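# Sand guide coat off the taped area of a board

## Task

Using the sander, remove the thin dark guide coat from the part of the board enclosed by the blue tape frame; a few leftover specks are acceptable. Beyond the tape the dark layer has to remain, though light scuffing and a handful of bare specks there are tolerated. Cutting through the primer at any spot means failure. When finished, bring the tool away from the board.

## Robot and tools

Robot: one arm carrying a disc sander, pad 127 mm wide. The pad faces along the tool point's +z axis. The tool point (end_effector_position) sits where the tool's axis meets the disc face. A flat block juts out roughly 9 cm from the last joint's axis toward the sander's -y side and rotates with it; keep it clear of the board and tape.

Frames: the scene frame has its origin on the table top directly beneath the arm base, +z up, and +y to the left when looking along +x. Results report the tool point pose in this frame (end_effector_position in metres, end_effector_quat_wxyz) plus velocities in m/s and rad/s. At long reach the printed position can drift from the real one. The base may be slightly tilted against the table.

execute_actions takes "actions": a list holding one action, one wait, or nothing. An empty list only returns the current state. An action is {"rows": [...], "steps": n}, n from 1 to 15 (default 15), each step 1/30 s. Each row covers one step; if rows run out, the last one repeats. A wait is {"steps": n} with no rows, n up to 300, counted from the previous result, so your reply time eats into it. Optional "pictures" (boolean) turns camera images on or off; they come by default. A refused call moves nothing.

A row is 7 numbers, each in [-1, 1]: dx, dy, dz, rx, ry, rz, run. The first six are an offset, not an absolute pose, expressed in the tool point's own axes and measured from the tool point pose in the most recent result that shows it (before any such result in the scene, or for a second call within one reply, from where the robot is as the action begins). Every row in a call refers to that same base, not to the row before. Scale: 1.0 equals 0.6 m for dx, dy, dz and 180 degrees for rotation; rx, ry, rz form a single rotation vector. So dz positive pushes along the pad's facing direction, i.e. into the work when the pad faces down. Sending all-zero offsets is not idle: it pulls the arm back to the reference pose.

The seventh number, run, turns the sander on when above 0.01 and off otherwise. The last value persists across actions and during your replies, and the disc cuts wherever it touches, so finish actions with 0 unless you mean to keep cutting. After switching off, the pad still spins and cuts for a second or two. A fault stop switches it off.

move: {"target": one 7-number row as above, "speed": m/s from 0.002 to 0.5, default 0.25}. It drives the tool point along a straight line toward that offset target (same reference rules), turning the short way at up to twice speed in rad/s. Path duration is 0.5 to 10 s; longer ones stop early. The run value is sent at the start. It does not avoid obstacles, can overshoot speed (especially near a straight elbow), and lags the path. Result adds a move: line: done, off_target, moving, held or fault, the limits that acted (paced = command clipped; held = some steps blocked, after which motion can jump fast), and distance from target.

wait: {"seconds": 0 to 10}; sends nothing new.

zoom_image: {"camera": cam_head_left, cam_head_right or cam_wrist, "region": [x0, y0, x1, y1]} in pixels of that camera's latest 504x504 image, top-left origin, max 504 by 504. Use it to judge how much dark coat remains.

finished_scene: {"scene": number of the current scene}; irreversible, grades the scene, and its result carries the next task. Replying without any tool call ends everything.

Control behaviour: commands are smoothed and lag about 0.17 s. Each step the commanded pose is clipped to within 100 mm and 16 degrees of the measured pose; far targets need several calls, and after an action the arm only continues to the last clipped pose. The controller favours position over orientation. A "pose unreachable" line or HELD marks steps where the clearance check altered or blocked the command (mounting block counts as arm). Hand target shows where the controller is heading.

Sensing: force_n and torque_nm are given at the tool point in its axes (n/a until the first action). Pressing shows a negative force_n z; torque x and y reveal which edge bears the load. Expect noise and a fixed offset, usually under 4 N.

Cutting: removal happens only where the spinning pad presses, faster with more force and longer dwell. No force control and only a fraction of a millimetre of foam give, so keep the pad flat or one edge gouges. Lingering or pushing hard risks breaking through the primer. Stay inside the tape frame.

Hazards: the arm is stiff; a target just slightly beyond contact with something firm can trigger a fault. Faster contact hits harder. Joint torque reaching its load limit (139 N m for shoulder pan, shoulder lift, elbow; 26 N m for each wrist joint) or any external force of 150 N causes a 10 s stop that drops the rest of the call. Sustained load heats motors: MOTOR HOT appears from 70 °C, and at 85 °C the brakes lock until cooled (OVER-TEMPERATURE FAULT). Avoid slams, hard pushes and anything falling. Joint ranges (rad): shoulder pan -3.142 to 3.142, shoulder lift and all wrists -6.283 to 6.283, elbow 0.000 to 3.142.

Cameras: cam_head_left, cam_head_right (pinhole+radial) and cam_wrist (fisheye), calibrations given with K, distortion and T_world_to_cam; actual poses may differ by a few degrees and millimetres.

Each tool is called after "Request:" as name(argument=value, ...), one argument or row to a line, values as JSON.

## Session

I'll start by looking at the current state.

Request:
execute_actions(
  actions=[],
)

Scene clock: 0.00 s of 5400.00 s.
end_effector_position=(+0.3787, -0.2268, +0.5250) force_n=(-2.9, +0.6, -0.1) torque_nm=(-0.08, +0.24, -0.17) end_effector_quat_wxyz=(-0.206, +0.593, +0.722, +0.292) end_effector_velocity=(+0.000, +0.000, -0.001) end_effector_angular_velocity=(+0.000, +0.002, +0.001)
Joint positions: [-0.339 -1.815  1.647 -1.405 -1.571 -1.912]
Joint velocities: [-0.     0.001  0.001  0.001 -0.     0.   ]
Motor temperatures (°C, as the motors report them): [24 24 26 34 32 31]
Hand target: +0.379, -0.227, +0.525; -0.206, +0.593, +0.722, +0.292

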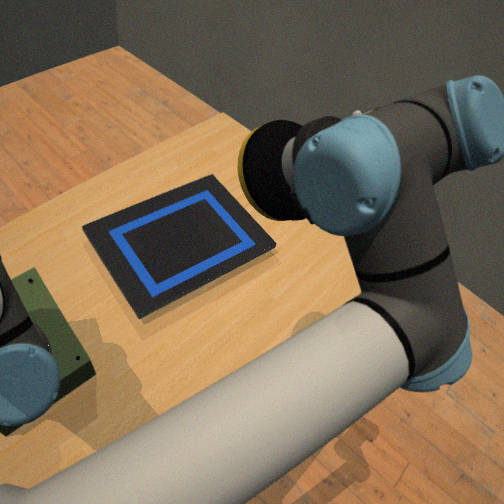

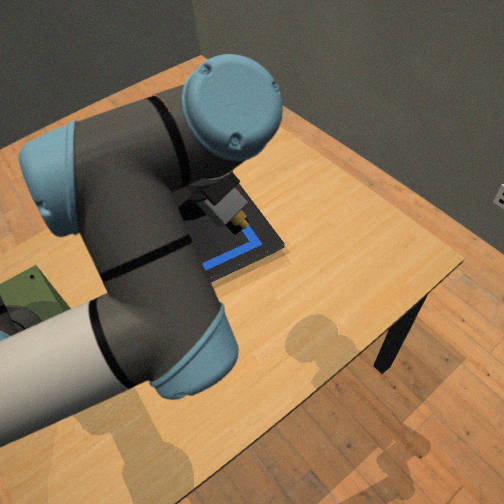

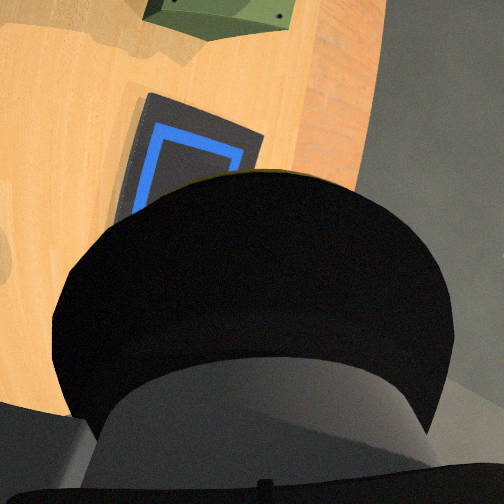

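Request:
zoom_image(
  camera="cam_head_left",
  region=[70, 150, 290, 330],
)

Request:
zoom_image(
  camera="cam_head_right",
  region=[170, 170, 310, 300],
)

Region (70, 150, 290, 330) of cam_head_left's 504x504 image, scaled by 2.291, with more detail than that image has; it fills the top 412 rows of this view, and the rest is white.

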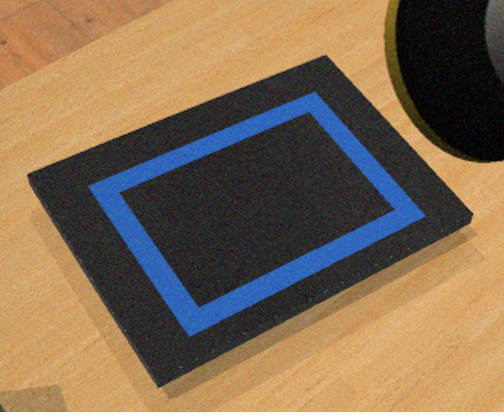

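Region (170, 170, 310, 300) of cam_head_right's 504x504 image, scaled by 3.600, with more detail than that image has; it fills the top 468 rows of this view, and the rest is white.

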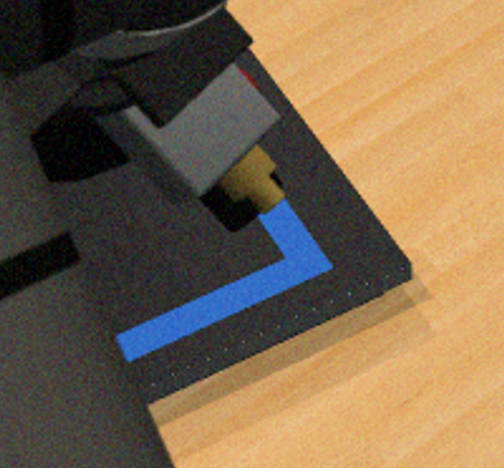

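Request:
move(
  target=[0.0505, 0.1828, 0.7033, 0.0203, -0.2330, 0.1105, 0],
  speed=0.3,
)

Scene clock: 37.40 s of 5400.00 s.
end_effector_position=(+0.4994, +0.0908, +0.2498) force_n=(-1.2, +0.3, -0.3) torque_nm=(-0.02, -0.10, +0.01) end_effector_quat_wxyz=(-0.001, +0.764, +0.646, -0.000) end_effector_velocity=(+0.002, +0.001, -0.000) end_effector_angular_velocity=(-0.002, +0.000, -0.003)
Joint positions: [ 0.072 -0.956  1.911 -2.239 -2.252 -1.035]
Joint velocities: [ 0.001  0.006 -0.007  0.003 -0.002  0.005]
Motor temperatures (°C, as the motors report them): [24 24 26 34 32 31]
Hand target: +0.499, +0.091, +0.250; -0.001, +0.764, +0.646, -0.000
Off the commanded pose: 0.000 m, 0 deg.
move: done
camera_calibration (this result's frames):
cam_wrist: T_world_to_cam=[[0.20255, 0.978602, 0.0362249, -0.194743], [0.923251, -0.203164, 0.326086, -0.490599], [0.326468, -0.0326039, -0.944646, 0.190897], [0, 0, 0, 1]] pos_world=[0.43007, 0.0971274, 0.347362]

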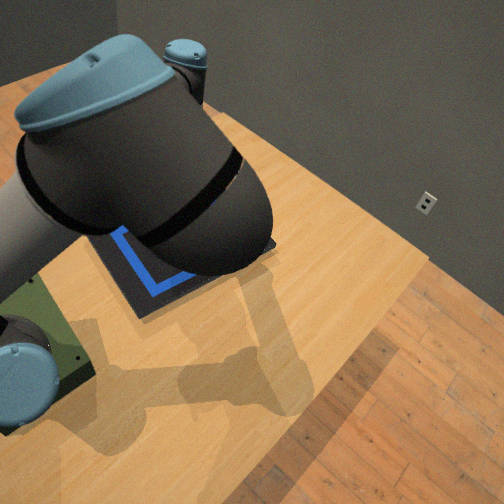

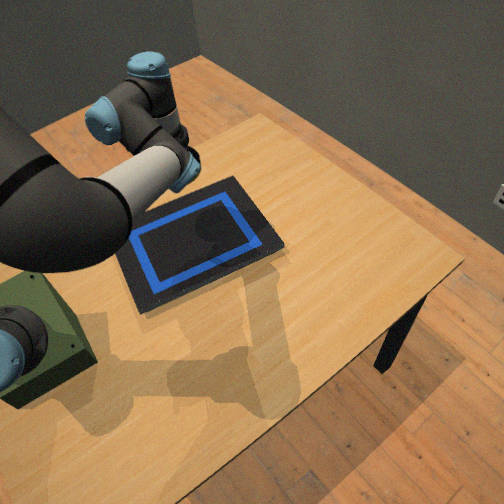

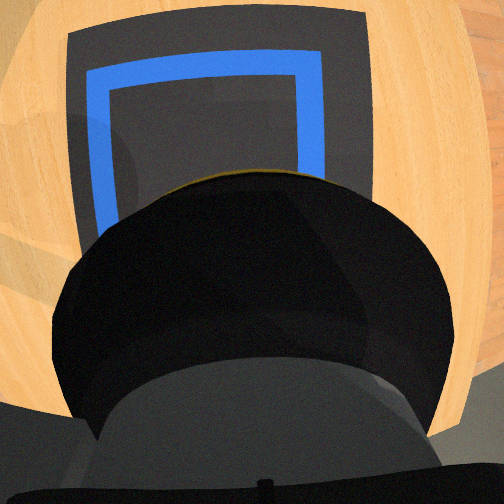

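Request:
zoom_image(
  camera="cam_wrist",
  region=[50, 0, 390, 250],
)

Request:
zoom_image(
  camera="cam_head_right",
  region=[100, 160, 300, 330],
)

Region (50, 0, 390, 250) of cam_wrist's 504x504 image, scaled by 1.482, with more detail than that image has; it fills the top 371 rows of this view, and the rest is white.

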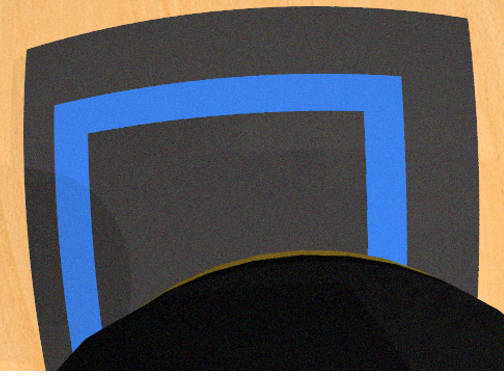

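Region (100, 160, 300, 330) of cam_head_right's 504x504 image, scaled by 2.520, with more detail than that image has; it fills the top 428 rows of this view, and the rest is white.

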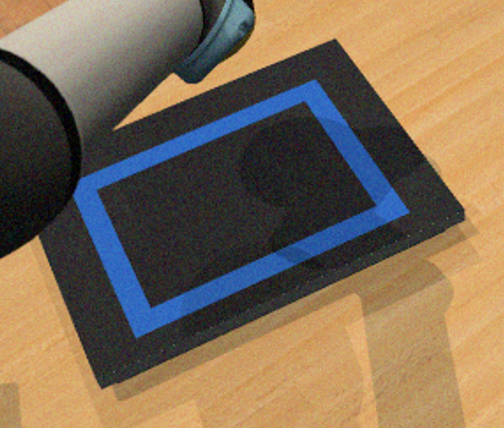

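Request:
move(
  target=[-0.0632, -0.0072, 0.29, 0, 0, 0, 0],
  speed=0.25,
)

Scene clock: 57.30 s of 5400.00 s.
end_effector_position=(+0.4884, +0.0543, +0.0757) force_n=(+0.3, -1.2, +1.9) torque_nm=(-0.19, -0.21, -0.09) end_effector_quat_wxyz=(-0.001, +0.764, +0.646, -0.001) end_effector_velocity=(+0.000, -0.000, -0.002) end_effector_angular_velocity=(+0.001, -0.003, -0.000)
Joint positions: [-0.191 -0.733  2.1   -2.872 -2.299 -1.375]
Joint velocities: [-0.003  0.004  0.001 -0.013  0.001 -0.007]
Motor temperatures (°C, as the motors report them): [24 24 26 34 32 31]
Hand target: +0.488, +0.054, +0.075; -0.001, +0.764, +0.646, -0.000
Off the commanded pose: 0.000 m, 0 deg.
move: done
camera_calibration (this result's frames):
cam_wrist: T_world_to_cam=[[0.202711, 0.978598, 0.0354022, -0.150451], [0.92334, -0.203055, 0.325901, -0.431138], [0.326114, -0.0333754, -0.944741, 0.0290461], [0, 0, 0, 1]] pos_world=[0.419113, 0.0606559, 0.173276]

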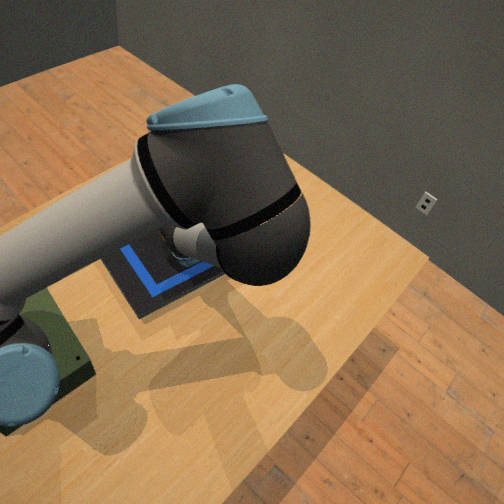

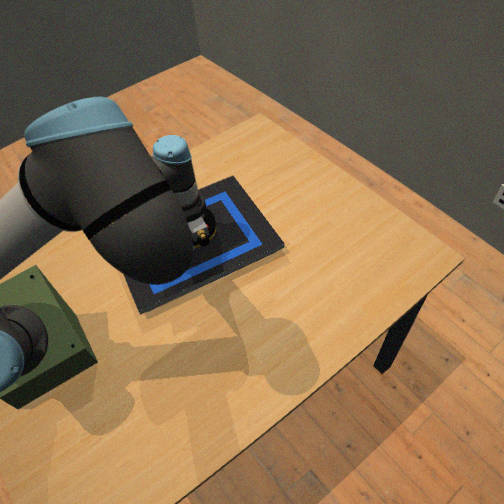

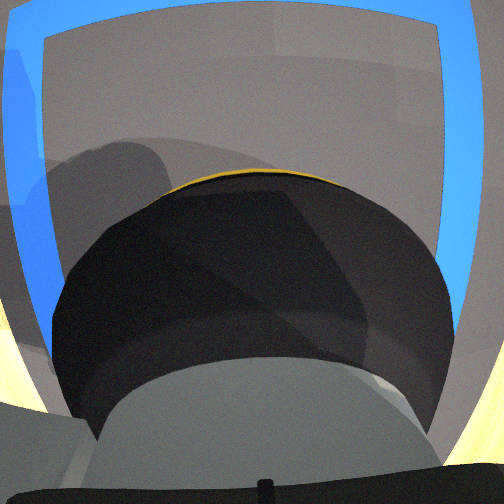

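Request:
zoom_image(
  camera="cam_wrist",
  region=[0, 0, 100, 100],
)

Request:
zoom_image(
  camera="cam_wrist",
  region=[400, 0, 500, 100],
)

Region (0, 0, 100, 100) of cam_wrist's 504x504 image, scaled by 5.040, with more detail than that image has.

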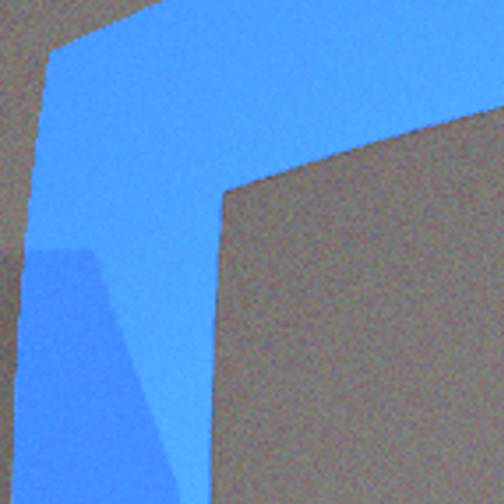

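Region (400, 0, 500, 100) of cam_wrist's 504x504 image, scaled by 5.040, with more detail than that image has.

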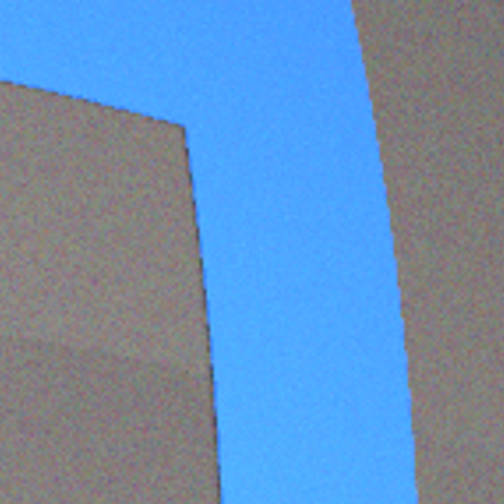

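Request:
zoom_image(
  camera="cam_wrist",
  region=[0, 180, 120, 300],
)

Request:
zoom_image(
  camera="cam_wrist",
  region=[384, 180, 504, 300],
)

Region (0, 180, 120, 300) of cam_wrist's 504x504 image, scaled by 4.200, with more detail than that image has.

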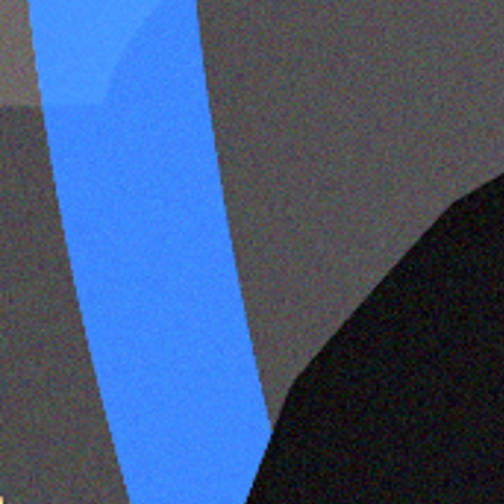

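Region (384, 180, 504, 300) of cam_wrist's 504x504 image, scaled by 4.200, with more detail than that image has.

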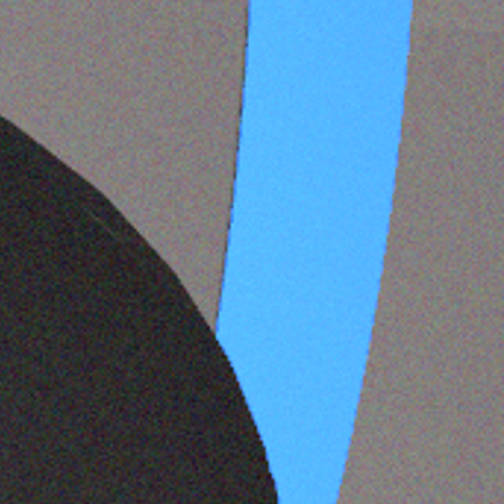

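Request:
move(
  target=[0, 0, 0.0245, 0, 0, 0, 0],
  speed=0.03,
)

Scene clock: 85.80 s of 5400.00 s.
end_effector_position=(+0.4882, +0.0543, +0.0610) force_n=(-4.6, +1.2, -0.8) torque_nm=(+0.00, +0.39, -0.13) end_effector_quat_wxyz=(-0.001, +0.764, +0.646, -0.001) end_effector_velocity=(+0.001, -0.000, -0.001) end_effector_angular_velocity=(+0.000, -0.002, -0.000)
Joint positions: [-0.211 -0.701  2.101 -2.922 -2.3   -1.402]
Joint velocities: [-0.002  0.003 -0.002 -0.005 -0.    -0.004]
Motor temperatures (°C, as the motors report them): [24 24 26 34 32 31]
Hand target: +0.488, +0.054, +0.061; -0.001, +0.764, +0.646, -0.001
Off the commanded pose: 0.000 m, 0 deg.
move: done
camera_calibration (this result's frames):
cam_wrist: T_world_to_cam=[[0.202558, 0.978634, 0.0353015, -0.149853], [0.923452, -0.202885, 0.325691, -0.426244], [0.325894, -0.033372, -0.944817, 0.0154245], [0, 0, 0, 1]] pos_world=[0.418943, 0.0606876, 0.158687]

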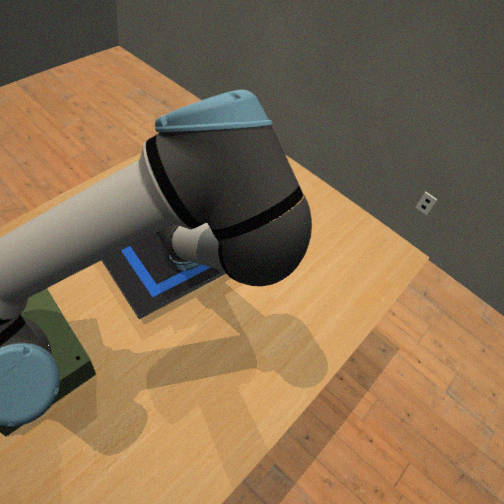

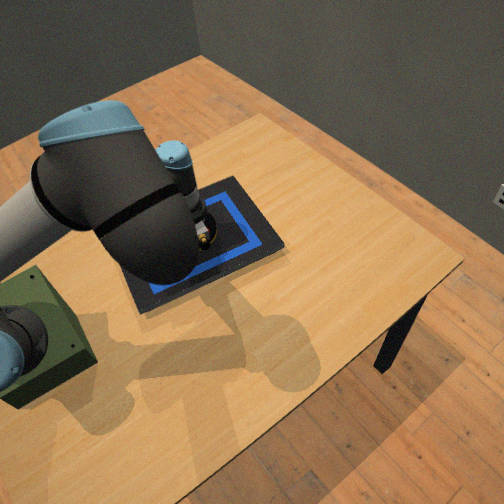

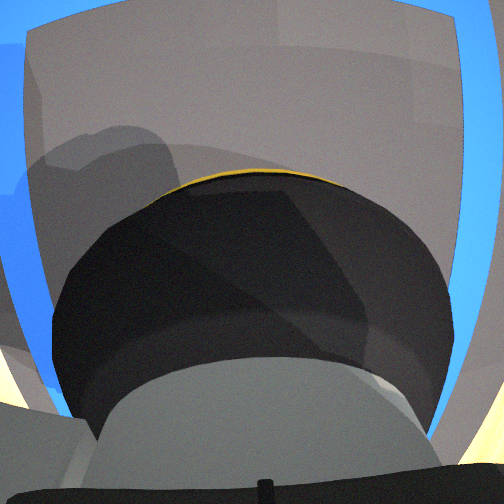

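Request:
execute_actions(
  actions=[
    {"rows": [[0,0,0.0004,0,0,0,0],[0,0,0.0008,0,0,0,0],[0,0,0.0012,0,0,0,0],[0,0,0.0016,0,0,0,0],[0,0,0.002,0,0,0,0],[0,0,0.0024,0,0,0,0],[0,0,0.0028,0,0,0,0],[0,0,0.0032,0,0,0,0],[0,0,0.0033,0,0,0,0]], "steps": 15},
  ],
  pictures=false,
)

Scene clock: 89.53 s of 5400.00 s.
end_effector_position=(+0.4882, +0.0543, +0.0592) force_n=(-1.8, -1.3, -0.1) torque_nm=(-0.25, +0.09, -0.02) end_effector_quat_wxyz=(-0.001, +0.764, +0.646, -0.001) end_effector_velocity=(+0.000, -0.000, -0.001) end_effector_angular_velocity=(+0.000, -0.000, -0.000)
Joint positions: [-0.214 -0.697  2.1   -2.928 -2.301 -1.405]
Joint velocities: [-0.001  0.002 -0.    -0.003 -0.    -0.002]
Motor temperatures (°C, as the motors report them): [24 24 26 34 32 31]
Hand target: +0.488, +0.054, +0.059; -0.001, +0.764, +0.646, -0.001
Off the commanded pose: 0.000 m, 0 deg.
Steps of this call (steps 1 to 97: nothing new was sent; steps 98 to 112: all 15 steps of this action). Readings (end_effector_position | what the end effector reports):
98: (+0.4883, +0.0543, +0.0609) | force_n=(-2.3, -0.8, +0.6) torque_nm=(-0.28, +0.02, -0.08)
99: (+0.4883, +0.0543, +0.0609) | force_n=(-1.7, +1.5, +0.9) torque_nm=(-0.01, +0.01, +0.04)
101: (+0.4883, +0.0543, +0.0607) | force_n=(-3.1, +0.5, -2.4) torque_nm=(-0.03, +0.24, -0.06)
105: (+0.4883, +0.0543, +0.0600) | force_n=(-2.6, +1.9, +0.8) torque_nm=(+0.14, +0.29, -0.03)
112: the state above

Request:
execute_actions(
  actions=[
    {"rows": [[0,0,0.0007,0,0,0,0],[0,0,0.001,0,0,0,0],[0,0,0.0013,0,0,0,0],[0,0,0.0016,0,0,0,0],[0,0,0.002,0,0,0,0]], "steps": 12},
  ],
  pictures=false,
)

Scene clock: 91.57 s of 5400.00 s.
end_effector_position=(+0.4881, +0.0543, +0.0580) force_n=(-1.8, +0.1, -1.2) torque_nm=(-0.14, +0.04, -0.04) end_effector_quat_wxyz=(-0.001, +0.764, +0.646, -0.001) end_effector_velocity=(-0.000, +0.000, -0.001) end_effector_angular_velocity=(-0.000, -0.000, -0.001)
Joint positions: [-0.215 -0.695  2.1   -2.932 -2.301 -1.407]
Joint velocities: [-0.001  0.002  0.    -0.003 -0.    -0.001]
Motor temperatures (°C, as the motors report them): [24 24 26 34 32 31]
Hand target: +0.488, +0.054, +0.058; -0.001, +0.764, +0.646, -0.001
Off the commanded pose: 0.000 m, 0 deg.
Steps of this call (steps 1 to 49: nothing new was sent; steps 50 to 61: all 12 steps of this action). Readings (end_effector_position | what the end effector reports):
50: (+0.4882, +0.0543, +0.0591) | force_n=(-2.3, -1.1, -0.4) torque_nm=(-0.33, +0.10, -0.14)
51: (+0.4882, +0.0543, +0.0590) | force_n=(-3.2, -0.2, -1.2) torque_nm=(-0.24, +0.21, -0.03)
53: (+0.4881, +0.0543, +0.0587) | force_n=(-1.2, +1.3, -0.1) torque_nm=(-0.12, +0.12, -0.12)
57: (+0.4881, +0.0543, +0.0582) | force_n=(-2.2, +1.4, -1.0) torque_nm=(-0.03, +0.19, +0.00)
61: the state above

Request:
execute_actions(
  actions=[
    {"rows": [[0,0,0.0004,0,0,0,0],[0,0,0.0008,0,0,0,0],[0,0,0.0012,0,0,0,0],[0,0,0.0016,0,0,0,0]], "steps": 12},
  ],
  pictures=false,
)

Scene clock: 94.00 s of 5400.00 s.
end_effector_position=(+0.4882, +0.0543, +0.0571) force_n=(-3.3, -2.5, +0.4) torque_nm=(-0.39, +0.21, -0.04) end_effector_quat_wxyz=(-0.001, +0.764, +0.646, -0.001) end_effector_velocity=(-0.001, +0.000, -0.001) end_effector_angular_velocity=(-0.000, +0.001, +0.001)
Joint positions: [-0.217 -0.693  2.1   -2.935 -2.301 -1.409]
Joint velocities: [-0.001  0.001  0.001 -0.001 -0.    -0.001]
Motor temperatures (°C, as the motors report them): [24 24 26 34 32 31]
Hand target: +0.488, +0.054, +0.057; -0.001, +0.764, +0.646, -0.001
Off the commanded pose: 0.000 m, 0 deg.
Steps of this call (steps 1 to 61: nothing new was sent; steps 62 to 73: all 12 steps of this action). Readings (end_effector_position | what the end effector reports):
62: (+0.4882, +0.0543, +0.0580) | force_n=(-1.9, -0.5, -1.0) torque_nm=(-0.02, +0.07, +0.04)
63: (+0.4882, +0.0543, +0.0579) | force_n=(-3.5, -0.8, -1.8) torque_nm=(-0.28, +0.32, -0.02)
65: (+0.4882, +0.0543, +0.0577) | force_n=(-2.8, +1.5, +0.2) torque_nm=(+0.03, +0.19, -0.12)
69: (+0.4882, +0.0543, +0.0572) | force_n=(-1.4, +1.7, +2.0) torque_nm=(-0.04, +0.12, +0.06)
73: the state above

Request:
execute_actions(
  actions=[
    {"rows": [[0,0,0.0005,0,0,0,0],[0,0,0.0009,0,0,0,0],[0,0,0.0013,0,0,0,0],[0,0,0.0016,0,0,0,0]], "steps": 12},
  ],
  pictures=false,
)

Scene clock: 96.03 s of 5400.00 s.
end_effector_position=(+0.4880, +0.0544, +0.0561) force_n=(-2.4, -0.7, -0.2) torque_nm=(-0.22, +0.25, -0.02) end_effector_quat_wxyz=(-0.001, +0.764, +0.646, -0.001) end_effector_velocity=(+0.001, -0.000, +0.000) end_effector_angular_velocity=(-0.000, -0.001, -0.001)
Joint positions: [-0.218 -0.691  2.1   -2.938 -2.301 -1.411]
Joint velocities: [-0.001 -0.    -0.001 -0.001 -0.    -0.   ]
Motor temperatures (°C, as the motors report them): [24 24 26 34 32 31]
Hand target: +0.488, +0.054, +0.056; -0.001, +0.764, +0.646, -0.001
Off the commanded pose: 0.000 m, 0 deg.
Steps of this call (steps 1 to 49: nothing new was sent; steps 50 to 61: all 12 steps of this action). Readings (end_effector_position | what the end effector reports):
50: (+0.4881, +0.0543, +0.0570) | force_n=(-0.2, +1.8, +1.5) torque_nm=(+0.03, -0.25, -0.07)
51: (+0.4881, +0.0543, +0.0570) | force_n=(-3.5, +0.0, +1.4) torque_nm=(-0.21, +0.47, +0.07)
53: (+0.4881, +0.0543, +0.0567) | force_n=(-1.5, +0.5, -1.3) torque_nm=(-0.27, -0.01, +0.05)
57: (+0.4881, +0.0544, +0.0563) | force_n=(-1.7, +0.3, -0.2) torque_nm=(-0.09, +0.05, +0.04)
61: the state above

Request:
execute_actions(
  actions=[
    {"rows": [[0,0,0.0004,0,0,0,0],[0,0,0.0007,0,0,0,0],[0,0,0.001,0,0,0,0],[0,0,0.0013,0,0,0,0]], "steps": 12},
  ],
  pictures=false,
)

Scene clock: 97.73 s of 5400.00 s.
end_effector_position=(+0.4881, +0.0543, +0.0554) force_n=(-4.2, +2.3, +0.3) torque_nm=(+0.07, +0.51, -0.06) end_effector_quat_wxyz=(-0.001, +0.764, +0.646, -0.001) end_effector_velocity=(+0.000, +0.000, -0.000) end_effector_angular_velocity=(+0.000, +0.000, +0.001)
Joint positions: [-0.219 -0.689  2.1   -2.94  -2.301 -1.412]
Joint velocities: [-0.     0.001 -0.001  0.     0.    -0.001]
Motor temperatures (°C, as the motors report them): [24 24 26 34 32 31]
Hand target: +0.488, +0.054, +0.055; -0.001, +0.764, +0.646, -0.001
Off the commanded pose: 0.000 m, 0 deg.
Steps of this call (steps 1 to 39: nothing new was sent; steps 40 to 51: all 12 steps of this action). Readings (end_effector_position | what the end effector reports):
40: (+0.4882, +0.0543, +0.0561) | force_n=(-2.9, -1.2, +0.2) torque_nm=(-0.42, +0.32, -0.18)
41: (+0.4882, +0.0543, +0.0561) | force_n=(+0.0, -1.1, -1.2) torque_nm=(-0.38, -0.24, -0.05)
43: (+0.4882, +0.0543, +0.0559) | force_n=(-2.4, +1.7, -2.1) torque_nm=(-0.10, +0.20, -0.06)
47: (+0.4881, +0.0543, +0.0555) | force_n=(-1.0, -0.5, +0.4) torque_nm=(-0.23, -0.11, +0.05)
51: the state above

Request:
execute_actions(
  actions=[
    {"rows": [[0,0,0.0004,0,0,0,0],[0,0,0.0007,0,0,0,0],[0,0,0.001,0,0,0,0],[0,0,0.0013,0,0,0,0]], "steps": 12},
  ],
  pictures=false,
)

Scene clock: 99.90 s of 5400.00 s.
end_effector_position=(+0.4880, +0.0544, +0.0546) force_n=(-2.6, +1.3, +0.8) torque_nm=(-0.06, +0.00, +0.00) end_effector_quat_wxyz=(-0.001, +0.764, +0.646, -0.001) end_effector_velocity=(-0.001, +0.000, -0.001) end_effector_angular_velocity=(-0.000, +0.002, +0.002)
Joint positions: [-0.22  -0.687  2.1   -2.943 -2.301 -1.413]
Joint velocities: [-0.     0.001  0.002 -0.001 -0.    -0.001]
Motor temperatures (°C, as the motors report them): [24 24 26 34 32 31]
Hand target: +0.488, +0.054, +0.055; -0.001, +0.764, +0.646, -0.001
Off the commanded pose: 0.000 m, 0 deg.
Steps of this call (steps 1 to 53: nothing new was sent; steps 54 to 65: all 12 steps of this action). Readings (end_effector_position | what the end effector reports):
54: (+0.4880, +0.0544, +0.0553) | force_n=(-4.0, -0.3, -0.2) torque_nm=(-0.29, +0.30, -0.07)
55: (+0.4880, +0.0544, +0.0553) | force_n=(-0.6, +1.8, +2.0) torque_nm=(+0.01, -0.12, +0.09)
57: (+0.4880, +0.0544, +0.0551) | force_n=(-1.4, -0.6, +1.0) torque_nm=(-0.39, +0.09, -0.08)
61: (+0.4880, +0.0544, +0.0547) | force_n=(-0.4, +0.1, -1.0) torque_nm=(-0.11, +0.00, +0.03)
65: the state above

Request:
execute_actions(
  actions=[
    {"rows": [[0,0,0.0003,0,0,0,0],[0,0,0.0006,0,0,0,0],[0,0,0.0009,0,0,0,0],[0,0,0.0011,0,0,0,0]], "steps": 12},
  ],
  pictures=false,
)

Scene clock: 101.63 s of 5400.00 s.
end_effector_position=(+0.4881, +0.0543, +0.0540) force_n=(-1.7, -0.4, -0.8) torque_nm=(-0.14, -0.01, +0.00) end_effector_quat_wxyz=(-0.001, +0.764, +0.646, -0.001) end_effector_velocity=(-0.000, +0.000, -0.001) end_effector_angular_velocity=(-0.000, +0.000, -0.000)
Joint positions: [-0.221 -0.686  2.1   -2.945 -2.301 -1.414]
Joint velocities: [-0.     0.001 -0.    -0.001 -0.    -0.   ]
Motor temperatures (°C, as the motors report them): [24 24 26 34 32 31]
Hand target: +0.488, +0.054, +0.054; -0.001, +0.764, +0.646, -0.001
Off the commanded pose: 0.000 m, 0 deg.
Steps of this call (steps 1 to 40: nothing new was sent; steps 41 to 52: all 12 steps of this action). Readings (end_effector_position | what the end effector reports):
41: (+0.4881, +0.0543, +0.0546) | force_n=(-3.3, -0.2, -1.2) torque_nm=(-0.20, +0.33, -0.06)
42: (+0.4881, +0.0543, +0.0546) | force_n=(-3.0, +1.1, +0.4) torque_nm=(+0.06, +0.23, -0.07)
44: (+0.4881, +0.0543, +0.0544) | force_n=(-2.5, +1.1, -1.2) torque_nm=(-0.03, +0.16, -0.05)
48: (+0.4881, +0.0543, +0.0541) | force_n=(-1.9, -0.7, -2.0) torque_nm=(-0.33, +0.13, +0.05)
52: the state above

Request:
execute_actions(
  actions=[
    {"rows": [[0,0,0.0003,0,0,0,0],[0,0,0.0006,0,0,0,0],[0,0,0.0009,0,0,0,0],[0,0,0.0011,0,0,0,0]], "steps": 12},
  ],
  pictures=false,
)

Scene clock: 103.57 s of 5400.00 s.
end_effector_position=(+0.4879, +0.0544, +0.0533) force_n=(-4.2, -0.1, -1.2) torque_nm=(-0.24, +0.24, +0.04) end_effector_quat_wxyz=(-0.001, +0.764, +0.646, -0.001) end_effector_velocity=(-0.000, -0.000, -0.000) end_effector_angular_velocity=(-0.000, +0.000, +0.001)
Joint positions: [-0.222 -0.684  2.1   -2.947 -2.301 -1.416]
Joint velocities: [-0.    -0.     0.     0.    -0.    -0.001]
Motor temperatures (°C, as the motors report them): [24 24 26 34 32 31]
Hand target: +0.488, +0.054, +0.053; -0.001, +0.764, +0.646, -0.001
Off the commanded pose: 0.000 m, 0 deg.
Steps of this call (steps 1 to 46: nothing new was sent; steps 47 to 58: all 12 steps of this action). Readings (end_effector_position | what the end effector reports):
47: (+0.4880, +0.0544, +0.0540) | force_n=(-2.9, -1.6, -2.4) torque_nm=(-0.39, +0.29, -0.02)
48: (+0.4880, +0.0544, +0.0539) | force_n=(+0.4, +0.6, -0.2) torque_nm=(+0.04, -0.11, -0.05)
50: (+0.4880, +0.0544, +0.0538) | force_n=(-2.8, -0.9, -0.7) torque_nm=(-0.34, +0.33, -0.12)
54: (+0.4880, +0.0544, +0.0534) | force_n=(-1.8, +0.6, +0.3) torque_nm=(-0.16, +0.18, -0.08)
58: the state above

Request:
execute_actions(
  actions=[
    {"rows": [[0,0,0.0003,0,0,0,0],[0,0,0.0006,0,0,0,0],[0,0,0.0008,0,0,0,0],[0,0,0.001,0,0,0,0]], "steps": 12},
  ],
  pictures=false,
)

Scene clock: 105.47 s of 5400.00 s.
end_effector_position=(+0.4880, +0.0544, +0.0528) force_n=(-2.3, +1.4, -0.4) torque_nm=(-0.11, +0.22, +0.04) end_effector_quat_wxyz=(-0.001, +0.764, +0.646, -0.001) end_effector_velocity=(+0.001, +0.000, -0.000) end_effector_angular_velocity=(-0.000, -0.000, -0.000)
Joint positions: [-0.222 -0.683  2.1   -2.949 -2.301 -1.417]
Joint velocities: [-0.     0.001 -0.001 -0.    -0.    -0.001]
Motor temperatures (°C, as the motors report them): [24 24 26 34 32 31]
Hand target: +0.488, +0.054, +0.053; -0.001, +0.764, +0.646, -0.001
Off the commanded pose: 0.000 m, 0 deg.
Steps of this call (steps 1 to 45: nothing new was sent; steps 46 to 57: all 12 steps of this action). Readings (end_effector_position | what the end effector reports):
46: (+0.4881, +0.0543, +0.0533) | force_n=(-1.1, -1.1, +0.1) torque_nm=(-0.23, -0.10, -0.04)
47: (+0.4881, +0.0543, +0.0533) | force_n=(-0.5, -1.2, -2.1) torque_nm=(-0.40, -0.23, -0.07)
49: (+0.4881, +0.0543, +0.0532) | force_n=(-2.6, +0.1, -1.2) torque_nm=(-0.28, +0.11, -0.11)
53: (+0.4880, +0.0544, +0.0529) | force_n=(-0.6, +0.4, -0.2) torque_nm=(-0.06, -0.05, -0.10)
57: the state above

Request:
execute_actions(
  actions=[
    {"rows": [[0,0,0.0003,0,0,0,0],[0,0,0.0006,0,0,0,0],[0,0,0.0009,0,0,0,0],[0,0,0.0011,0,0,0,0]], "steps": 12},
  ],
  pictures=false,
)

Scene clock: 109.13 s of 5400.00 s.
end_effector_position=(+0.4879, +0.0544, +0.0521) force_n=(-2.4, +0.9, -0.3) torque_nm=(-0.13, +0.17, -0.08) end_effector_quat_wxyz=(-0.001, +0.763, +0.646, -0.001) end_effector_velocity=(+0.001, -0.000, -0.000) end_effector_angular_velocity=(-0.000, -0.001, -0.001)
Joint positions: [-0.223 -0.682  2.1   -2.951 -2.301 -1.418]
Joint velocities: [-0.     0.001 -0.002 -0.001 -0.    -0.001]
Motor temperatures (°C, as the motors report them): [24 24 26 34 32 31]
Hand target: +0.488, +0.054, +0.052; -0.001, +0.764, +0.646, -0.001
Off the commanded pose: 0.000 m, 0 deg.
Steps of this call (steps 1 to 98: nothing new was sent; steps 99 to 110: all 12 steps of this action). Readings (end_effector_position | what the end effector reports):
99: (+0.4879, +0.0544, +0.0527) | force_n=(-2.2, +0.7, -4.1) torque_nm=(-0.11, +0.12, -0.11)
100: (+0.4879, +0.0544, +0.0527) | force_n=(-3.3, +0.6, -1.7) torque_nm=(-0.06, +0.30, -0.08)
102: (+0.4879, +0.0544, +0.0525) | force_n=(-1.4, +0.8, -1.0) torque_nm=(-0.10, -0.03, -0.08)
106: (+0.4879, +0.0544, +0.0522) | force_n=(-3.0, +0.1, +2.6) torque_nm=(-0.20, +0.24, +0.16)
110: the state above

Request:
execute_actions(
  actions=[
    {"rows": [[0,0,0.0003,0,0,0,0],[0,0,0.0006,0,0,0,0],[0,0,0.0008,0,0,0,0],[0,0,0.001,0,0,0,0]], "steps": 12},
  ],
  pictures=false,
)

Scene clock: 110.60 s of 5400.00 s.
end_effector_position=(+0.4880, +0.0544, +0.0516) force_n=(-5.2, +0.4, +1.3) torque_nm=(-0.13, +0.57, -0.13) end_effector_quat_wxyz=(-0.001, +0.764, +0.646, -0.001) end_effector_velocity=(+0.001, -0.001, +0.000) end_effector_angular_velocity=(-0.000, -0.003, -0.003)
Joint positions: [-0.224 -0.68   2.1   -2.953 -2.301 -1.419]
Joint velocities: [-0.    -0.001 -0.    -0.003 -0.    -0.   ]
Motor temperatures (°C, as the motors report them): [24 24 26 34 32 31]
Hand target: +0.488, +0.054, +0.052; -0.001, +0.763, +0.646, -0.001
Off the commanded pose: 0.000 m, 0 deg.
Steps of this call (steps 1 to 32: nothing new was sent; steps 33 to 44: all 12 steps of this action). Readings (end_effector_position | what the end effector reports):
33: (+0.4880, +0.0544, +0.0521) | force_n=(+0.1, -1.0, -0.7) torque_nm=(-0.35, -0.25, -0.08)
34: (+0.4880, +0.0544, +0.0521) | force_n=(-1.1, -0.8, +1.9) torque_nm=(-0.32, +0.11, +0.00)
36: (+0.4880, +0.0544, +0.0519) | force_n=(-1.6, -0.5, -0.5) torque_nm=(-0.29, +0.06, -0.05)
40: (+0.4880, +0.0544, +0.0516) | force_n=(-3.4, +0.3, +0.3) torque_nm=(-0.11, +0.38, -0.08)
44: the state above

Request:
execute_actions(
  actions=[
    {"rows": [[0,0,0.0003,0,0,0,0],[0,0,0.0006,0,0,0,0],[0,0,0.0009,0,0,0,0],[0,0,0.0011,0,0,0,0]], "steps": 12},
  ],
  pictures=false,
)

Scene clock: 112.63 s of 5400.00 s.
end_effector_position=(+0.4878, +0.0544, +0.0509) force_n=(-1.6, +0.5, -1.8) torque_nm=(-0.21, +0.06, -0.17) end_effector_quat_wxyz=(-0.001, +0.763, +0.646, -0.001) end_effector_velocity=(-0.001, +0.000, -0.001) end_effector_angular_velocity=(-0.000, +0.002, +0.001)
Joint positions: [-0.225 -0.679  2.1   -2.955 -2.301 -1.42 ]
Joint velocities: [-0.     0.002  0.001 -0.001 -0.     0.   ]
Motor temperatures (°C, as the motors report them): [24 24 26 34 32 31]
Hand target: +0.488, +0.054, +0.051; -0.001, +0.764, +0.646, -0.001
Off the commanded pose: 0.000 m, 0 deg.
Steps of this call (steps 1 to 49: nothing new was sent; steps 50 to 61: all 12 steps of this action). Readings (end_effector_position | what the end effector reports):
50: (+0.4879, +0.0544, +0.0515) | force_n=(-2.1, -2.3, +0.9) torque_nm=(-0.46, +0.13, -0.04)
51: (+0.4879, +0.0544, +0.0515) | force_n=(-1.7, +0.5, +1.1) torque_nm=(-0.09, +0.18, +0.00)
53: (+0.4879, +0.0544, +0.0513) | force_n=(-0.4, +1.0, -0.9) torque_nm=(-0.17, +0.00, +0.12)
57: (+0.4878, +0.0544, +0.0510) | force_n=(-2.3, +0.0, -1.3) torque_nm=(-0.17, +0.27, +0.00)
61: the state above

Request:
execute_actions(
  actions=[
    {"rows": [[0,0,0.0003,0,0,0,0],[0,0,0.0006,0,0,0,0],[0,0,0.0008,0,0,0,0],[0,0,0.001,0,0,0,0]], "steps": 12},
  ],
  pictures=true,
)

Scene clock: 114.43 s of 5400.00 s.
end_effector_position=(+0.4879, +0.0544, +0.0503) force_n=(-1.3, -0.6, -1.2) torque_nm=(-0.35, -0.12, +0.07) end_effector_quat_wxyz=(-0.001, +0.764, +0.646, -0.001) end_effector_velocity=(+0.001, -0.000, -0.000) end_effector_angular_velocity=(-0.000, -0.001, -0.001)
Joint positions: [-0.226 -0.678  2.1   -2.957 -2.301 -1.421]
Joint velocities: [-0.     0.    -0.001 -0.001 -0.    -0.001]
Motor temperatures (°C, as the motors report them): [24 24 26 34 32 31]
Hand target: +0.488, +0.054, +0.050; -0.001, +0.763, +0.646, -0.001
Off the commanded pose: 0.000 m, 0 deg.
Steps of this call (steps 1 to 42: nothing new was sent; steps 43 to 54: all 12 steps of this action). Readings (end_effector_position | what the end effector reports):
43: (+0.4880, +0.0544, +0.0509) | force_n=(-1.9, +0.9, -0.2) torque_nm=(-0.10, +0.23, -0.08)
44: (+0.4880, +0.0544, +0.0509) | force_n=(-2.0, -0.6, +0.3) torque_nm=(-0.36, +0.17, +0.00)
46: (+0.4880, +0.0544, +0.0507) | force_n=(-1.6, -0.1, +2.2) torque_nm=(-0.08, +0.08, -0.08)
50: (+0.4879, +0.0544, +0.0504) | force_n=(-1.6, +0.5, -2.5) torque_nm=(-0.13, +0.09, +0.01)
54: the state above
camera_calibration (this result's frames):
cam_wrist: T_world_to_cam=[[0.202333, 0.978684, 0.0351919, -0.149368], [0.923615, -0.202648, 0.325376, -0.422599], [0.325572, -0.0333306, -0.94493, 0.00555316], [0, 0, 0, 1]] pos_world=[0.418733, 0.0607302, 0.148007]

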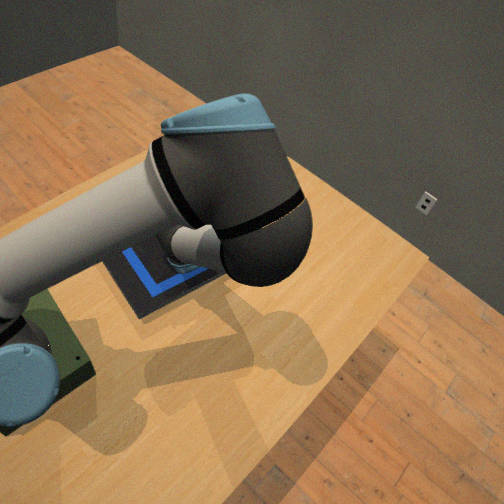

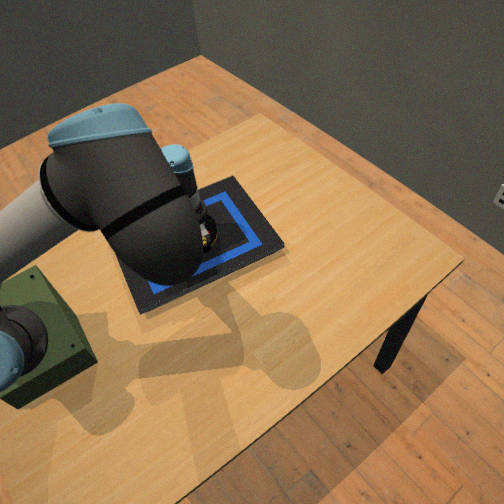

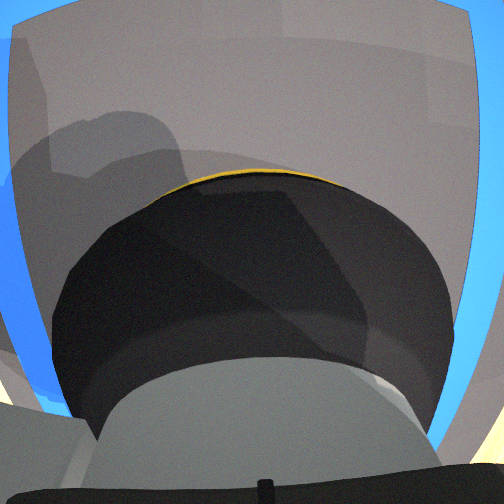

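Request:
execute_actions(
  actions=[
    {"rows": [[0,0,0.0003,0,0,0,0],[0,0,0.0005,0,0,0,0],[0,0,0.0007,0,0,0,0],[0,0,0.0009,0,0,0,0]], "steps": 12},
  ],
  pictures=false,
)

Scene clock: 121.90 s of 5400.00 s.
end_effector_position=(+0.4878, +0.0544, +0.0498) force_n=(-3.4, +1.2, -1.9) torque_nm=(+0.07, +0.29, -0.04) end_effector_quat_wxyz=(-0.001, +0.763, +0.646, -0.001) end_effector_velocity=(-0.000, +0.000, -0.000) end_effector_angular_velocity=(-0.000, +0.000, +0.000)
Joint positions: [-0.226 -0.676  2.1   -2.959 -2.301 -1.422]
Joint velocities: [-0.     0.001 -0.    -0.    -0.    -0.   ]
Motor temperatures (°C, as the motors report them): [24 24 26 34 32 31]
Hand target: +0.488, +0.054, +0.050; -0.001, +0.764, +0.646, -0.001
Off the commanded pose: 0.000 m, 0 deg.
Steps of this call (steps 1 to 212: nothing new was sent; steps 213 to 224: all 12 steps of this action). Readings (end_effector_position | what the end effector reports):
213: (+0.4878, +0.0544, +0.0503) | force_n=(-1.0, +3.9, -2.5) torque_nm=(+0.30, +0.02, +0.00)
214: (+0.4878, +0.0544, +0.0503) | force_n=(-2.8, +0.3, +0.9) torque_nm=(-0.12, +0.26, -0.10)
216: (+0.4878, +0.0544, +0.0501) | force_n=(-1.0, +0.0, +0.2) torque_nm=(-0.18, +0.12, -0.01)
220: (+0.4878, +0.0544, +0.0499) | force_n=(-1.1, -0.3, -1.6) torque_nm=(-0.20, +0.12, -0.06)
224: the state above

Request:
execute_actions(
  actions=[
    {"rows": [[0,0,0.0003,0,0,0,0],[0,0,0.0005,0,0,0,0],[0,0,0.0007,0,0,0,0],[0,0,0.0009,0,0,0,0]], "steps": 12},
  ],
  pictures=false,
)

Scene clock: 123.67 s of 5400.00 s.
end_effector_position=(+0.4879, +0.0544, +0.0493) force_n=(+0.2, +2.5, -0.3) torque_nm=(+0.17, -0.16, -0.18) end_effector_quat_wxyz=(-0.001, +0.763, +0.646, -0.001) end_effector_velocity=(+0.000, -0.000, -0.000) end_effector_angular_velocity=(-0.000, -0.001, -0.001)
Joint positions: [-0.227 -0.675  2.1   -2.96  -2.301 -1.423]
Joint velocities: [-0.     0.001 -0.    -0.002 -0.    -0.   ]
Motor temperatures (°C, as the motors report them): [24 24 26 34 32 31]
Hand target: +0.488, +0.054, +0.049; -0.001, +0.763, +0.646, -0.001
Off the commanded pose: 0.000 m, 0 deg.
Steps of this call (steps 1 to 41: nothing new was sent; steps 42 to 53: all 12 steps of this action). Readings (end_effector_position | what the end effector reports):
42: (+0.4879, +0.0544, +0.0498) | force_n=(-3.5, -0.7, -2.0) torque_nm=(-0.17, +0.28, +0.12)
43: (+0.4879, +0.0544, +0.0498) | force_n=(-0.6, -0.5, -0.6) torque_nm=(-0.23, -0.04, -0.02)
45: (+0.4879, +0.0544, +0.0496) | force_n=(-1.9, +0.1, -0.3) torque_nm=(-0.20, +0.16, +0.06)
49: (+0.4879, +0.0544, +0.0494) | force_n=(-4.0, -0.9, -1.3) torque_nm=(-0.34, +0.41, +0.09)
53: the state above

Request:
execute_actions(
  actions=[
    {"rows": [[0,0,0.0003,0,0,0,0],[0,0,0.0006,0,0,0,0],[0,0,0.0008,0,0,0,0],[0,0,0.001,0,0,0,0]], "steps": 12},
  ],
  pictures=false,
)

Scene clock: 125.13 s of 5400.00 s.
end_effector_position=(+0.4877, +0.0544, +0.0487) force_n=(-3.7, +2.2, +0.6) torque_nm=(+0.11, +0.41, +0.02) end_effector_quat_wxyz=(-0.001, +0.763, +0.646, -0.001) end_effector_velocity=(+0.000, +0.000, -0.000) end_effector_angular_velocity=(+0.000, -0.000, -0.000)
Joint positions: [-0.228 -0.674  2.1   -2.962 -2.301 -1.424]
Joint velocities: [-0.     0.001 -0.    -0.002  0.    -0.001]
Motor temperatures (°C, as the motors report them): [24 24 26 34 32 31]
Hand target: +0.488, +0.054, +0.049; -0.001, +0.763, +0.646, -0.001
Off the commanded pose: 0.000 m, 0 deg.
Steps of this call (steps 1 to 32: nothing new was sent; steps 33 to 44: all 12 steps of this action). Readings (end_effector_position | what the end effector reports):
33: (+0.4878, +0.0544, +0.0492) | force_n=(-2.8, +0.4, -4.2) torque_nm=(-0.13, +0.31, -0.13)
34: (+0.4878, +0.0544, +0.0492) | force_n=(-3.7, -0.7, +0.1) torque_nm=(-0.20, +0.36, -0.04)
36: (+0.4878, +0.0544, +0.0491) | force_n=(-1.2, +0.1, -1.0) torque_nm=(-0.20, +0.00, -0.02)
40: (+0.4877, +0.0544, +0.0488) | force_n=(+0.0, +1.0, -1.6) torque_nm=(-0.12, -0.16, +0.02)
44: the state above

Request:
execute_actions(
  actions=[
    {"rows": [[0,0,0.0003,0,0,0,0],[0,0,0.0006,0,0,0,0],[0,0,0.0008,0,0,0,0],[0,0,0.001,0,0,0,0]], "steps": 12},
  ],
  pictures=false,
)

Scene clock: 127.00 s of 5400.00 s.
end_effector_position=(+0.4878, +0.0544, +0.0481) force_n=(-0.3, +0.5, +1.7) torque_nm=(-0.11, -0.01, -0.10) end_effector_quat_wxyz=(-0.001, +0.763, +0.646, -0.001) end_effector_velocity=(-0.000, +0.000, -0.000) end_effector_angular_velocity=(+0.000, +0.001, +0.001)
Joint positions: [-0.229 -0.673  2.1   -2.964 -2.301 -1.425]
Joint velocities: [-0.     0.001 -0.001  0.001  0.    -0.   ]
Motor temperatures (°C, as the motors report them): [24 24 26 34 32 31]
Hand target: +0.488, +0.054, +0.048; -0.001, +0.763, +0.646, -0.001
Off the commanded pose: 0.000 m, 0 deg.
Steps of this call (steps 1 to 44: nothing new was sent; steps 45 to 56: all 12 steps of this action). Readings (end_effector_position | what the end effector reports):
45: (+0.4879, +0.0544, +0.0487) | force_n=(-0.9, +0.9, -1.0) torque_nm=(-0.05, -0.09, -0.06)
46: (+0.4879, +0.0544, +0.0487) | force_n=(-3.8, -0.6, +0.6) torque_nm=(-0.24, +0.38, -0.08)
48: (+0.4879, +0.0544, +0.0485) | force_n=(+2.3, +1.5, -0.2) torque_nm=(+0.04, -0.47, -0.05)
52: (+0.4878, +0.0544, +0.0482) | force_n=(-0.5, +2.6, +0.5) torque_nm=(+0.19, +0.04, -0.16)
56: the state above

Request:
execute_actions(
  actions=[
    {"rows": [[0,0,0.0003,0,0,0,0],[0,0,0.0006,0,0,0,0],[0,0,0.0008,0,0,0,0],[0,0,0.001,0,0,0,0]], "steps": 12},
  ],
  pictures=false,
)

Scene clock: 128.73 s of 5400.00 s.
end_effector_position=(+0.4877, +0.0544, +0.0475) force_n=(-3.0, -1.6, -1.3) torque_nm=(-0.40, +0.25, +0.06) end_effector_quat_wxyz=(-0.001, +0.763, +0.646, -0.001) end_effector_velocity=(-0.000, -0.000, -0.000) end_effector_angular_velocity=(+0.000, -0.000, -0.001)
Joint positions: [-0.229 -0.671  2.1   -2.966 -2.301 -1.426]
Joint velocities: [-0.     0.001  0.    -0.002  0.    -0.   ]
Motor temperatures (°C, as the motors report them): [24 24 26 34 32 31]
Hand target: +0.488, +0.054, +0.048; -0.001, +0.763, +0.646, -0.001
Off the commanded pose: 0.000 m, 0 deg.
Steps of this call (steps 1 to 40: nothing new was sent; steps 41 to 52: all 12 steps of this action). Readings (end_effector_position | what the end effector reports):
41: (+0.4877, +0.0544, +0.0481) | force_n=(-0.4, +0.0, +0.7) torque_nm=(-0.29, -0.05, +0.04)
42: (+0.4877, +0.0544, +0.0480) | force_n=(-1.7, +0.5, +1.4) torque_nm=(-0.20, +0.12, +0.00)
44: (+0.4877, +0.0544, +0.0479) | force_n=(-1.9, -0.7, -1.9) torque_nm=(-0.40, +0.17, -0.06)
48: (+0.4877, +0.0544, +0.0476) | force_n=(-5.0, +0.2, +1.4) torque_nm=(-0.14, +0.52, -0.09)
52: the state above

Request:
execute_actions(
  actions=[
    {"rows": [[0,0,0.0003,0,0,0,0],[0,0,0.0006,0,0,0,0],[0,0,0.0008,0,0,0,0],[0,0,0.001,0,0,0,0]], "steps": 12},
  ],
  pictures=false,
)

Scene clock: 130.67 s of 5400.00 s.
end_effector_position=(+0.4878, +0.0544, +0.0470) force_n=(-2.7, +0.5, -0.5) torque_nm=(-0.20, +0.22, +0.00) end_effector_quat_wxyz=(-0.001, +0.763, +0.646, -0.001) end_effector_velocity=(+0.000, +0.000, -0.000) end_effector_angular_velocity=(+0.000, -0.000, -0.001)
Joint positions: [-0.23  -0.67   2.099 -2.968 -2.301 -1.427]
Joint velocities: [-0.     0.001 -0.    -0.001  0.    -0.   ]
Motor temperatures (°C, as the motors report them): [24 24 26 34 32 31]
Hand target: +0.488, +0.054, +0.047; -0.001, +0.763, +0.646, -0.001
Off the commanded pose: 0.000 m, 0 deg.
Steps of this call (steps 1 to 46: nothing new was sent; steps 47 to 58: all 12 steps of this action). Readings (end_effector_position | what the end effector reports):
47: (+0.4878, +0.0544, +0.0475) | force_n=(-3.0, +1.3, -0.4) torque_nm=(+0.07, +0.33, -0.01)
48: (+0.4878, +0.0544, +0.0475) | force_n=(-1.9, -2.1, -0.1) torque_nm=(-0.55, +0.03, -0.07)
50: (+0.4878, +0.0544, +0.0473) | force_n=(-1.8, -0.3, +0.8) torque_nm=(-0.26, +0.10, +0.02)
54: (+0.4878, +0.0544, +0.0470) | force_n=(-1.6, +0.0, +0.6) torque_nm=(-0.18, +0.16, -0.07)
58: the state above

Request:
execute_actions(
  actions=[
    {"rows": [[0,0,0.0003,0,0,0,0],[0,0,0.0006,0,0,0,0],[0,0,0.0009,0,0,0,0],[0,0,0.0011,0,0,0,0]], "steps": 12},
  ],
  pictures=false,
)

Scene clock: 132.43 s of 5400.00 s.
end_effector_position=(+0.4876, +0.0545, +0.0463) force_n=(-4.2, +2.6, -3.7) torque_nm=(+0.18, +0.40, -0.02) end_effector_quat_wxyz=(-0.001, +0.763, +0.646, -0.001) end_effector_velocity=(+0.001, -0.001, +0.000) end_effector_angular_velocity=(-0.000, -0.002, -0.002)
Joint positions: [-0.231 -0.669  2.1   -2.97  -2.301 -1.428]
Joint velocities: [-0.    -0.001 -0.001 -0.001  0.    -0.   ]
Motor temperatures (°C, as the motors report them): [24 24 26 34 32 31]
Hand target: +0.488, +0.054, +0.046; -0.001, +0.763, +0.646, -0.001
Off the commanded pose: 0.000 m, 0 deg.
Steps of this call (steps 1 to 41: nothing new was sent; steps 42 to 53: all 12 steps of this action). Readings (end_effector_position | what the end effector reports):
42: (+0.4877, +0.0544, +0.0469) | force_n=(-3.2, +0.0, +0.7) torque_nm=(-0.22, +0.25, -0.05)
43: (+0.4877, +0.0544, +0.0469) | force_n=(-5.2, -0.4, -0.8) torque_nm=(-0.25, +0.46, -0.05)
45: (+0.4877, +0.0544, +0.0467) | force_n=(-5.0, +0.8, -1.8) torque_nm=(-0.20, +0.45, -0.08)
49: (+0.4876, +0.0544, +0.0464) | force_n=(-2.3, -0.7, -1.6) torque_nm=(-0.16, +0.13, -0.11)
53: the state above

Request:
execute_actions(
  actions=[
    {"rows": [[0,0,0.0002,0,0,0,0],[0,0,0.0004,0,0,0,0],[0,0,0.0006,0,0,0,0],[0,0,0.0007,0,0,0,0]], "steps": 12},
  ],
  pictures=false,
)

Scene clock: 134.17 s of 5400.00 s.
end_effector_position=(+0.4877, +0.0544, +0.0459) force_n=(-2.4, +0.8, -0.5) torque_nm=(+0.07, +0.13, -0.05) end_effector_quat_wxyz=(-0.001, +0.763, +0.646, -0.001) end_effector_velocity=(+0.001, -0.000, +0.000) end_effector_angular_velocity=(+0.000, -0.001, -0.001)
Joint positions: [-0.232 -0.668  2.099 -2.971 -2.301 -1.429]
Joint velocities: [-0.    -0.    -0.002 -0.     0.    -0.   ]
Motor temperatures (°C, as the motors report them): [24 24 26 34 32 31]
Hand target: +0.488, +0.054, +0.046; -0.001, +0.763, +0.646, -0.001
Off the commanded pose: 0.000 m, 0 deg.
Steps of this call (steps 1 to 40: nothing new was sent; steps 41 to 52: all 12 steps of this action). Readings (end_effector_position | what the end effector reports):
41: (+0.4878, +0.0544, +0.0463) | force_n=(-4.5, -0.6, +0.2) torque_nm=(-0.27, +0.41, +0.05)
42: (+0.4878, +0.0544, +0.0463) | force_n=(-2.2, -0.2, -0.1) torque_nm=(-0.16, +0.12, -0.08)
44: (+0.4877, +0.0544, +0.0462) | force_n=(-4.5, +0.1, +0.1) torque_nm=(-0.33, +0.34, -0.05)
48: (+0.4877, +0.0544, +0.0460) | force_n=(-1.6, -0.4, -1.3) torque_nm=(-0.08, +0.15, +0.02)
52: the state above

Request:
execute_actions(
  actions=[
    {"rows": [[0,0,0.0003,0,0,0,0],[0,0,0.0006,0,0,0,0],[0,0,0.0008,0,0,0,0],[0,0,0.001,0,0,0,0]], "steps": 12},
  ],
  pictures=true,
)

Scene clock: 136.50 s of 5400.00 s.
end_effector_position=(+0.4876, +0.0545, +0.0453) force_n=(-2.9, +0.7, -0.3) torque_nm=(+0.05, +0.17, -0.03) end_effector_quat_wxyz=(-0.001, +0.763, +0.646, -0.001) end_effector_velocity=(+0.002, -0.000, -0.000) end_effector_angular_velocity=(-0.000, -0.001, -0.001)
Joint positions: [-0.232 -0.666  2.1   -2.973 -2.301 -1.43 ]
Joint velocities: [-0.     0.001 -0.004  0.001 -0.    -0.   ]
Motor temperatures (°C, as the motors report them): [24 24 26 34 32 31]
Hand target: +0.488, +0.054, +0.045; -0.001, +0.763, +0.646, -0.001
Off the commanded pose: 0.000 m, 0 deg.
Steps of this call (steps 1 to 58: nothing new was sent; steps 59 to 70: all 12 steps of this action). Readings (end_effector_position | what the end effector reports):
59: (+0.4876, +0.0545, +0.0459) | force_n=(-1.9, +0.0, +1.0) torque_nm=(-0.11, +0.16, -0.16)
60: (+0.4876, +0.0545, +0.0458) | force_n=(-2.4, +1.5, +1.1) torque_nm=(+0.01, +0.14, +0.04)
62: (+0.4876, +0.0545, +0.0457) | force_n=(-0.6, -0.1, +1.5) torque_nm=(-0.11, +0.02, +0.02)
66: (+0.4876, +0.0545, +0.0454) | force_n=(-1.1, +0.7, -2.7) torque_nm=(-0.05, +0.11, +0.01)
70: the state above
camera_calibration (this result's frames):
cam_wrist: T_world_to_cam=[[0.201941, 0.978769, 0.0350823, -0.149005], [0.923863, -0.202258, 0.324913, -0.420723], [0.32511, -0.0332018, -0.945093, 0.00113872], [0, 0, 0, 1]] pos_world=[0.418411, 0.0607848, 0.143002]

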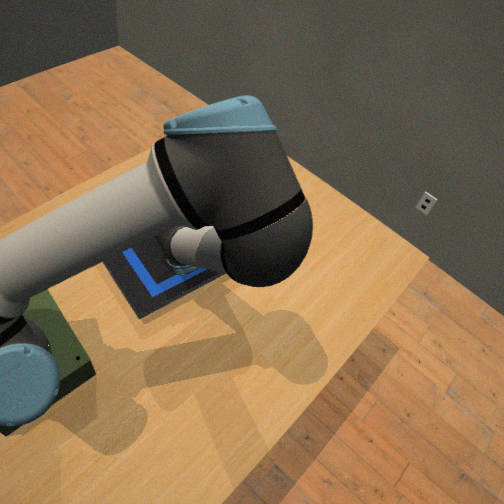

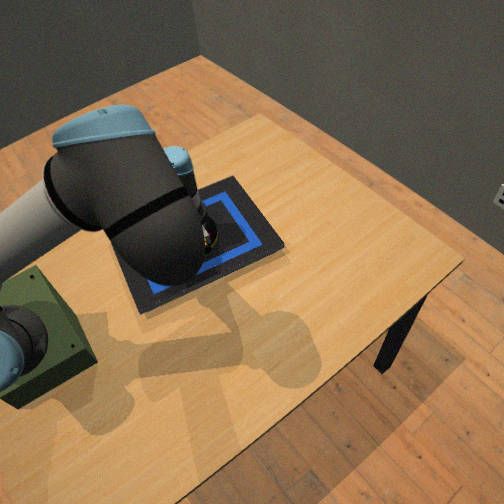

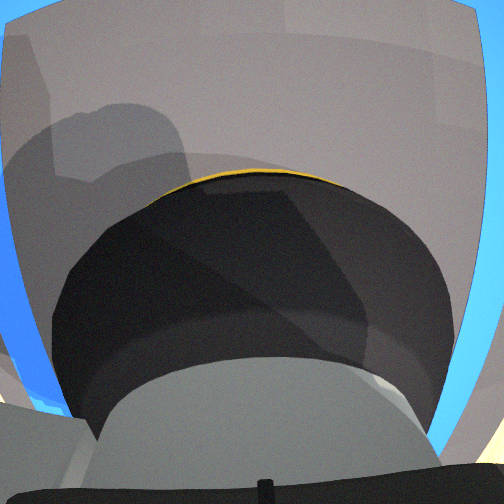

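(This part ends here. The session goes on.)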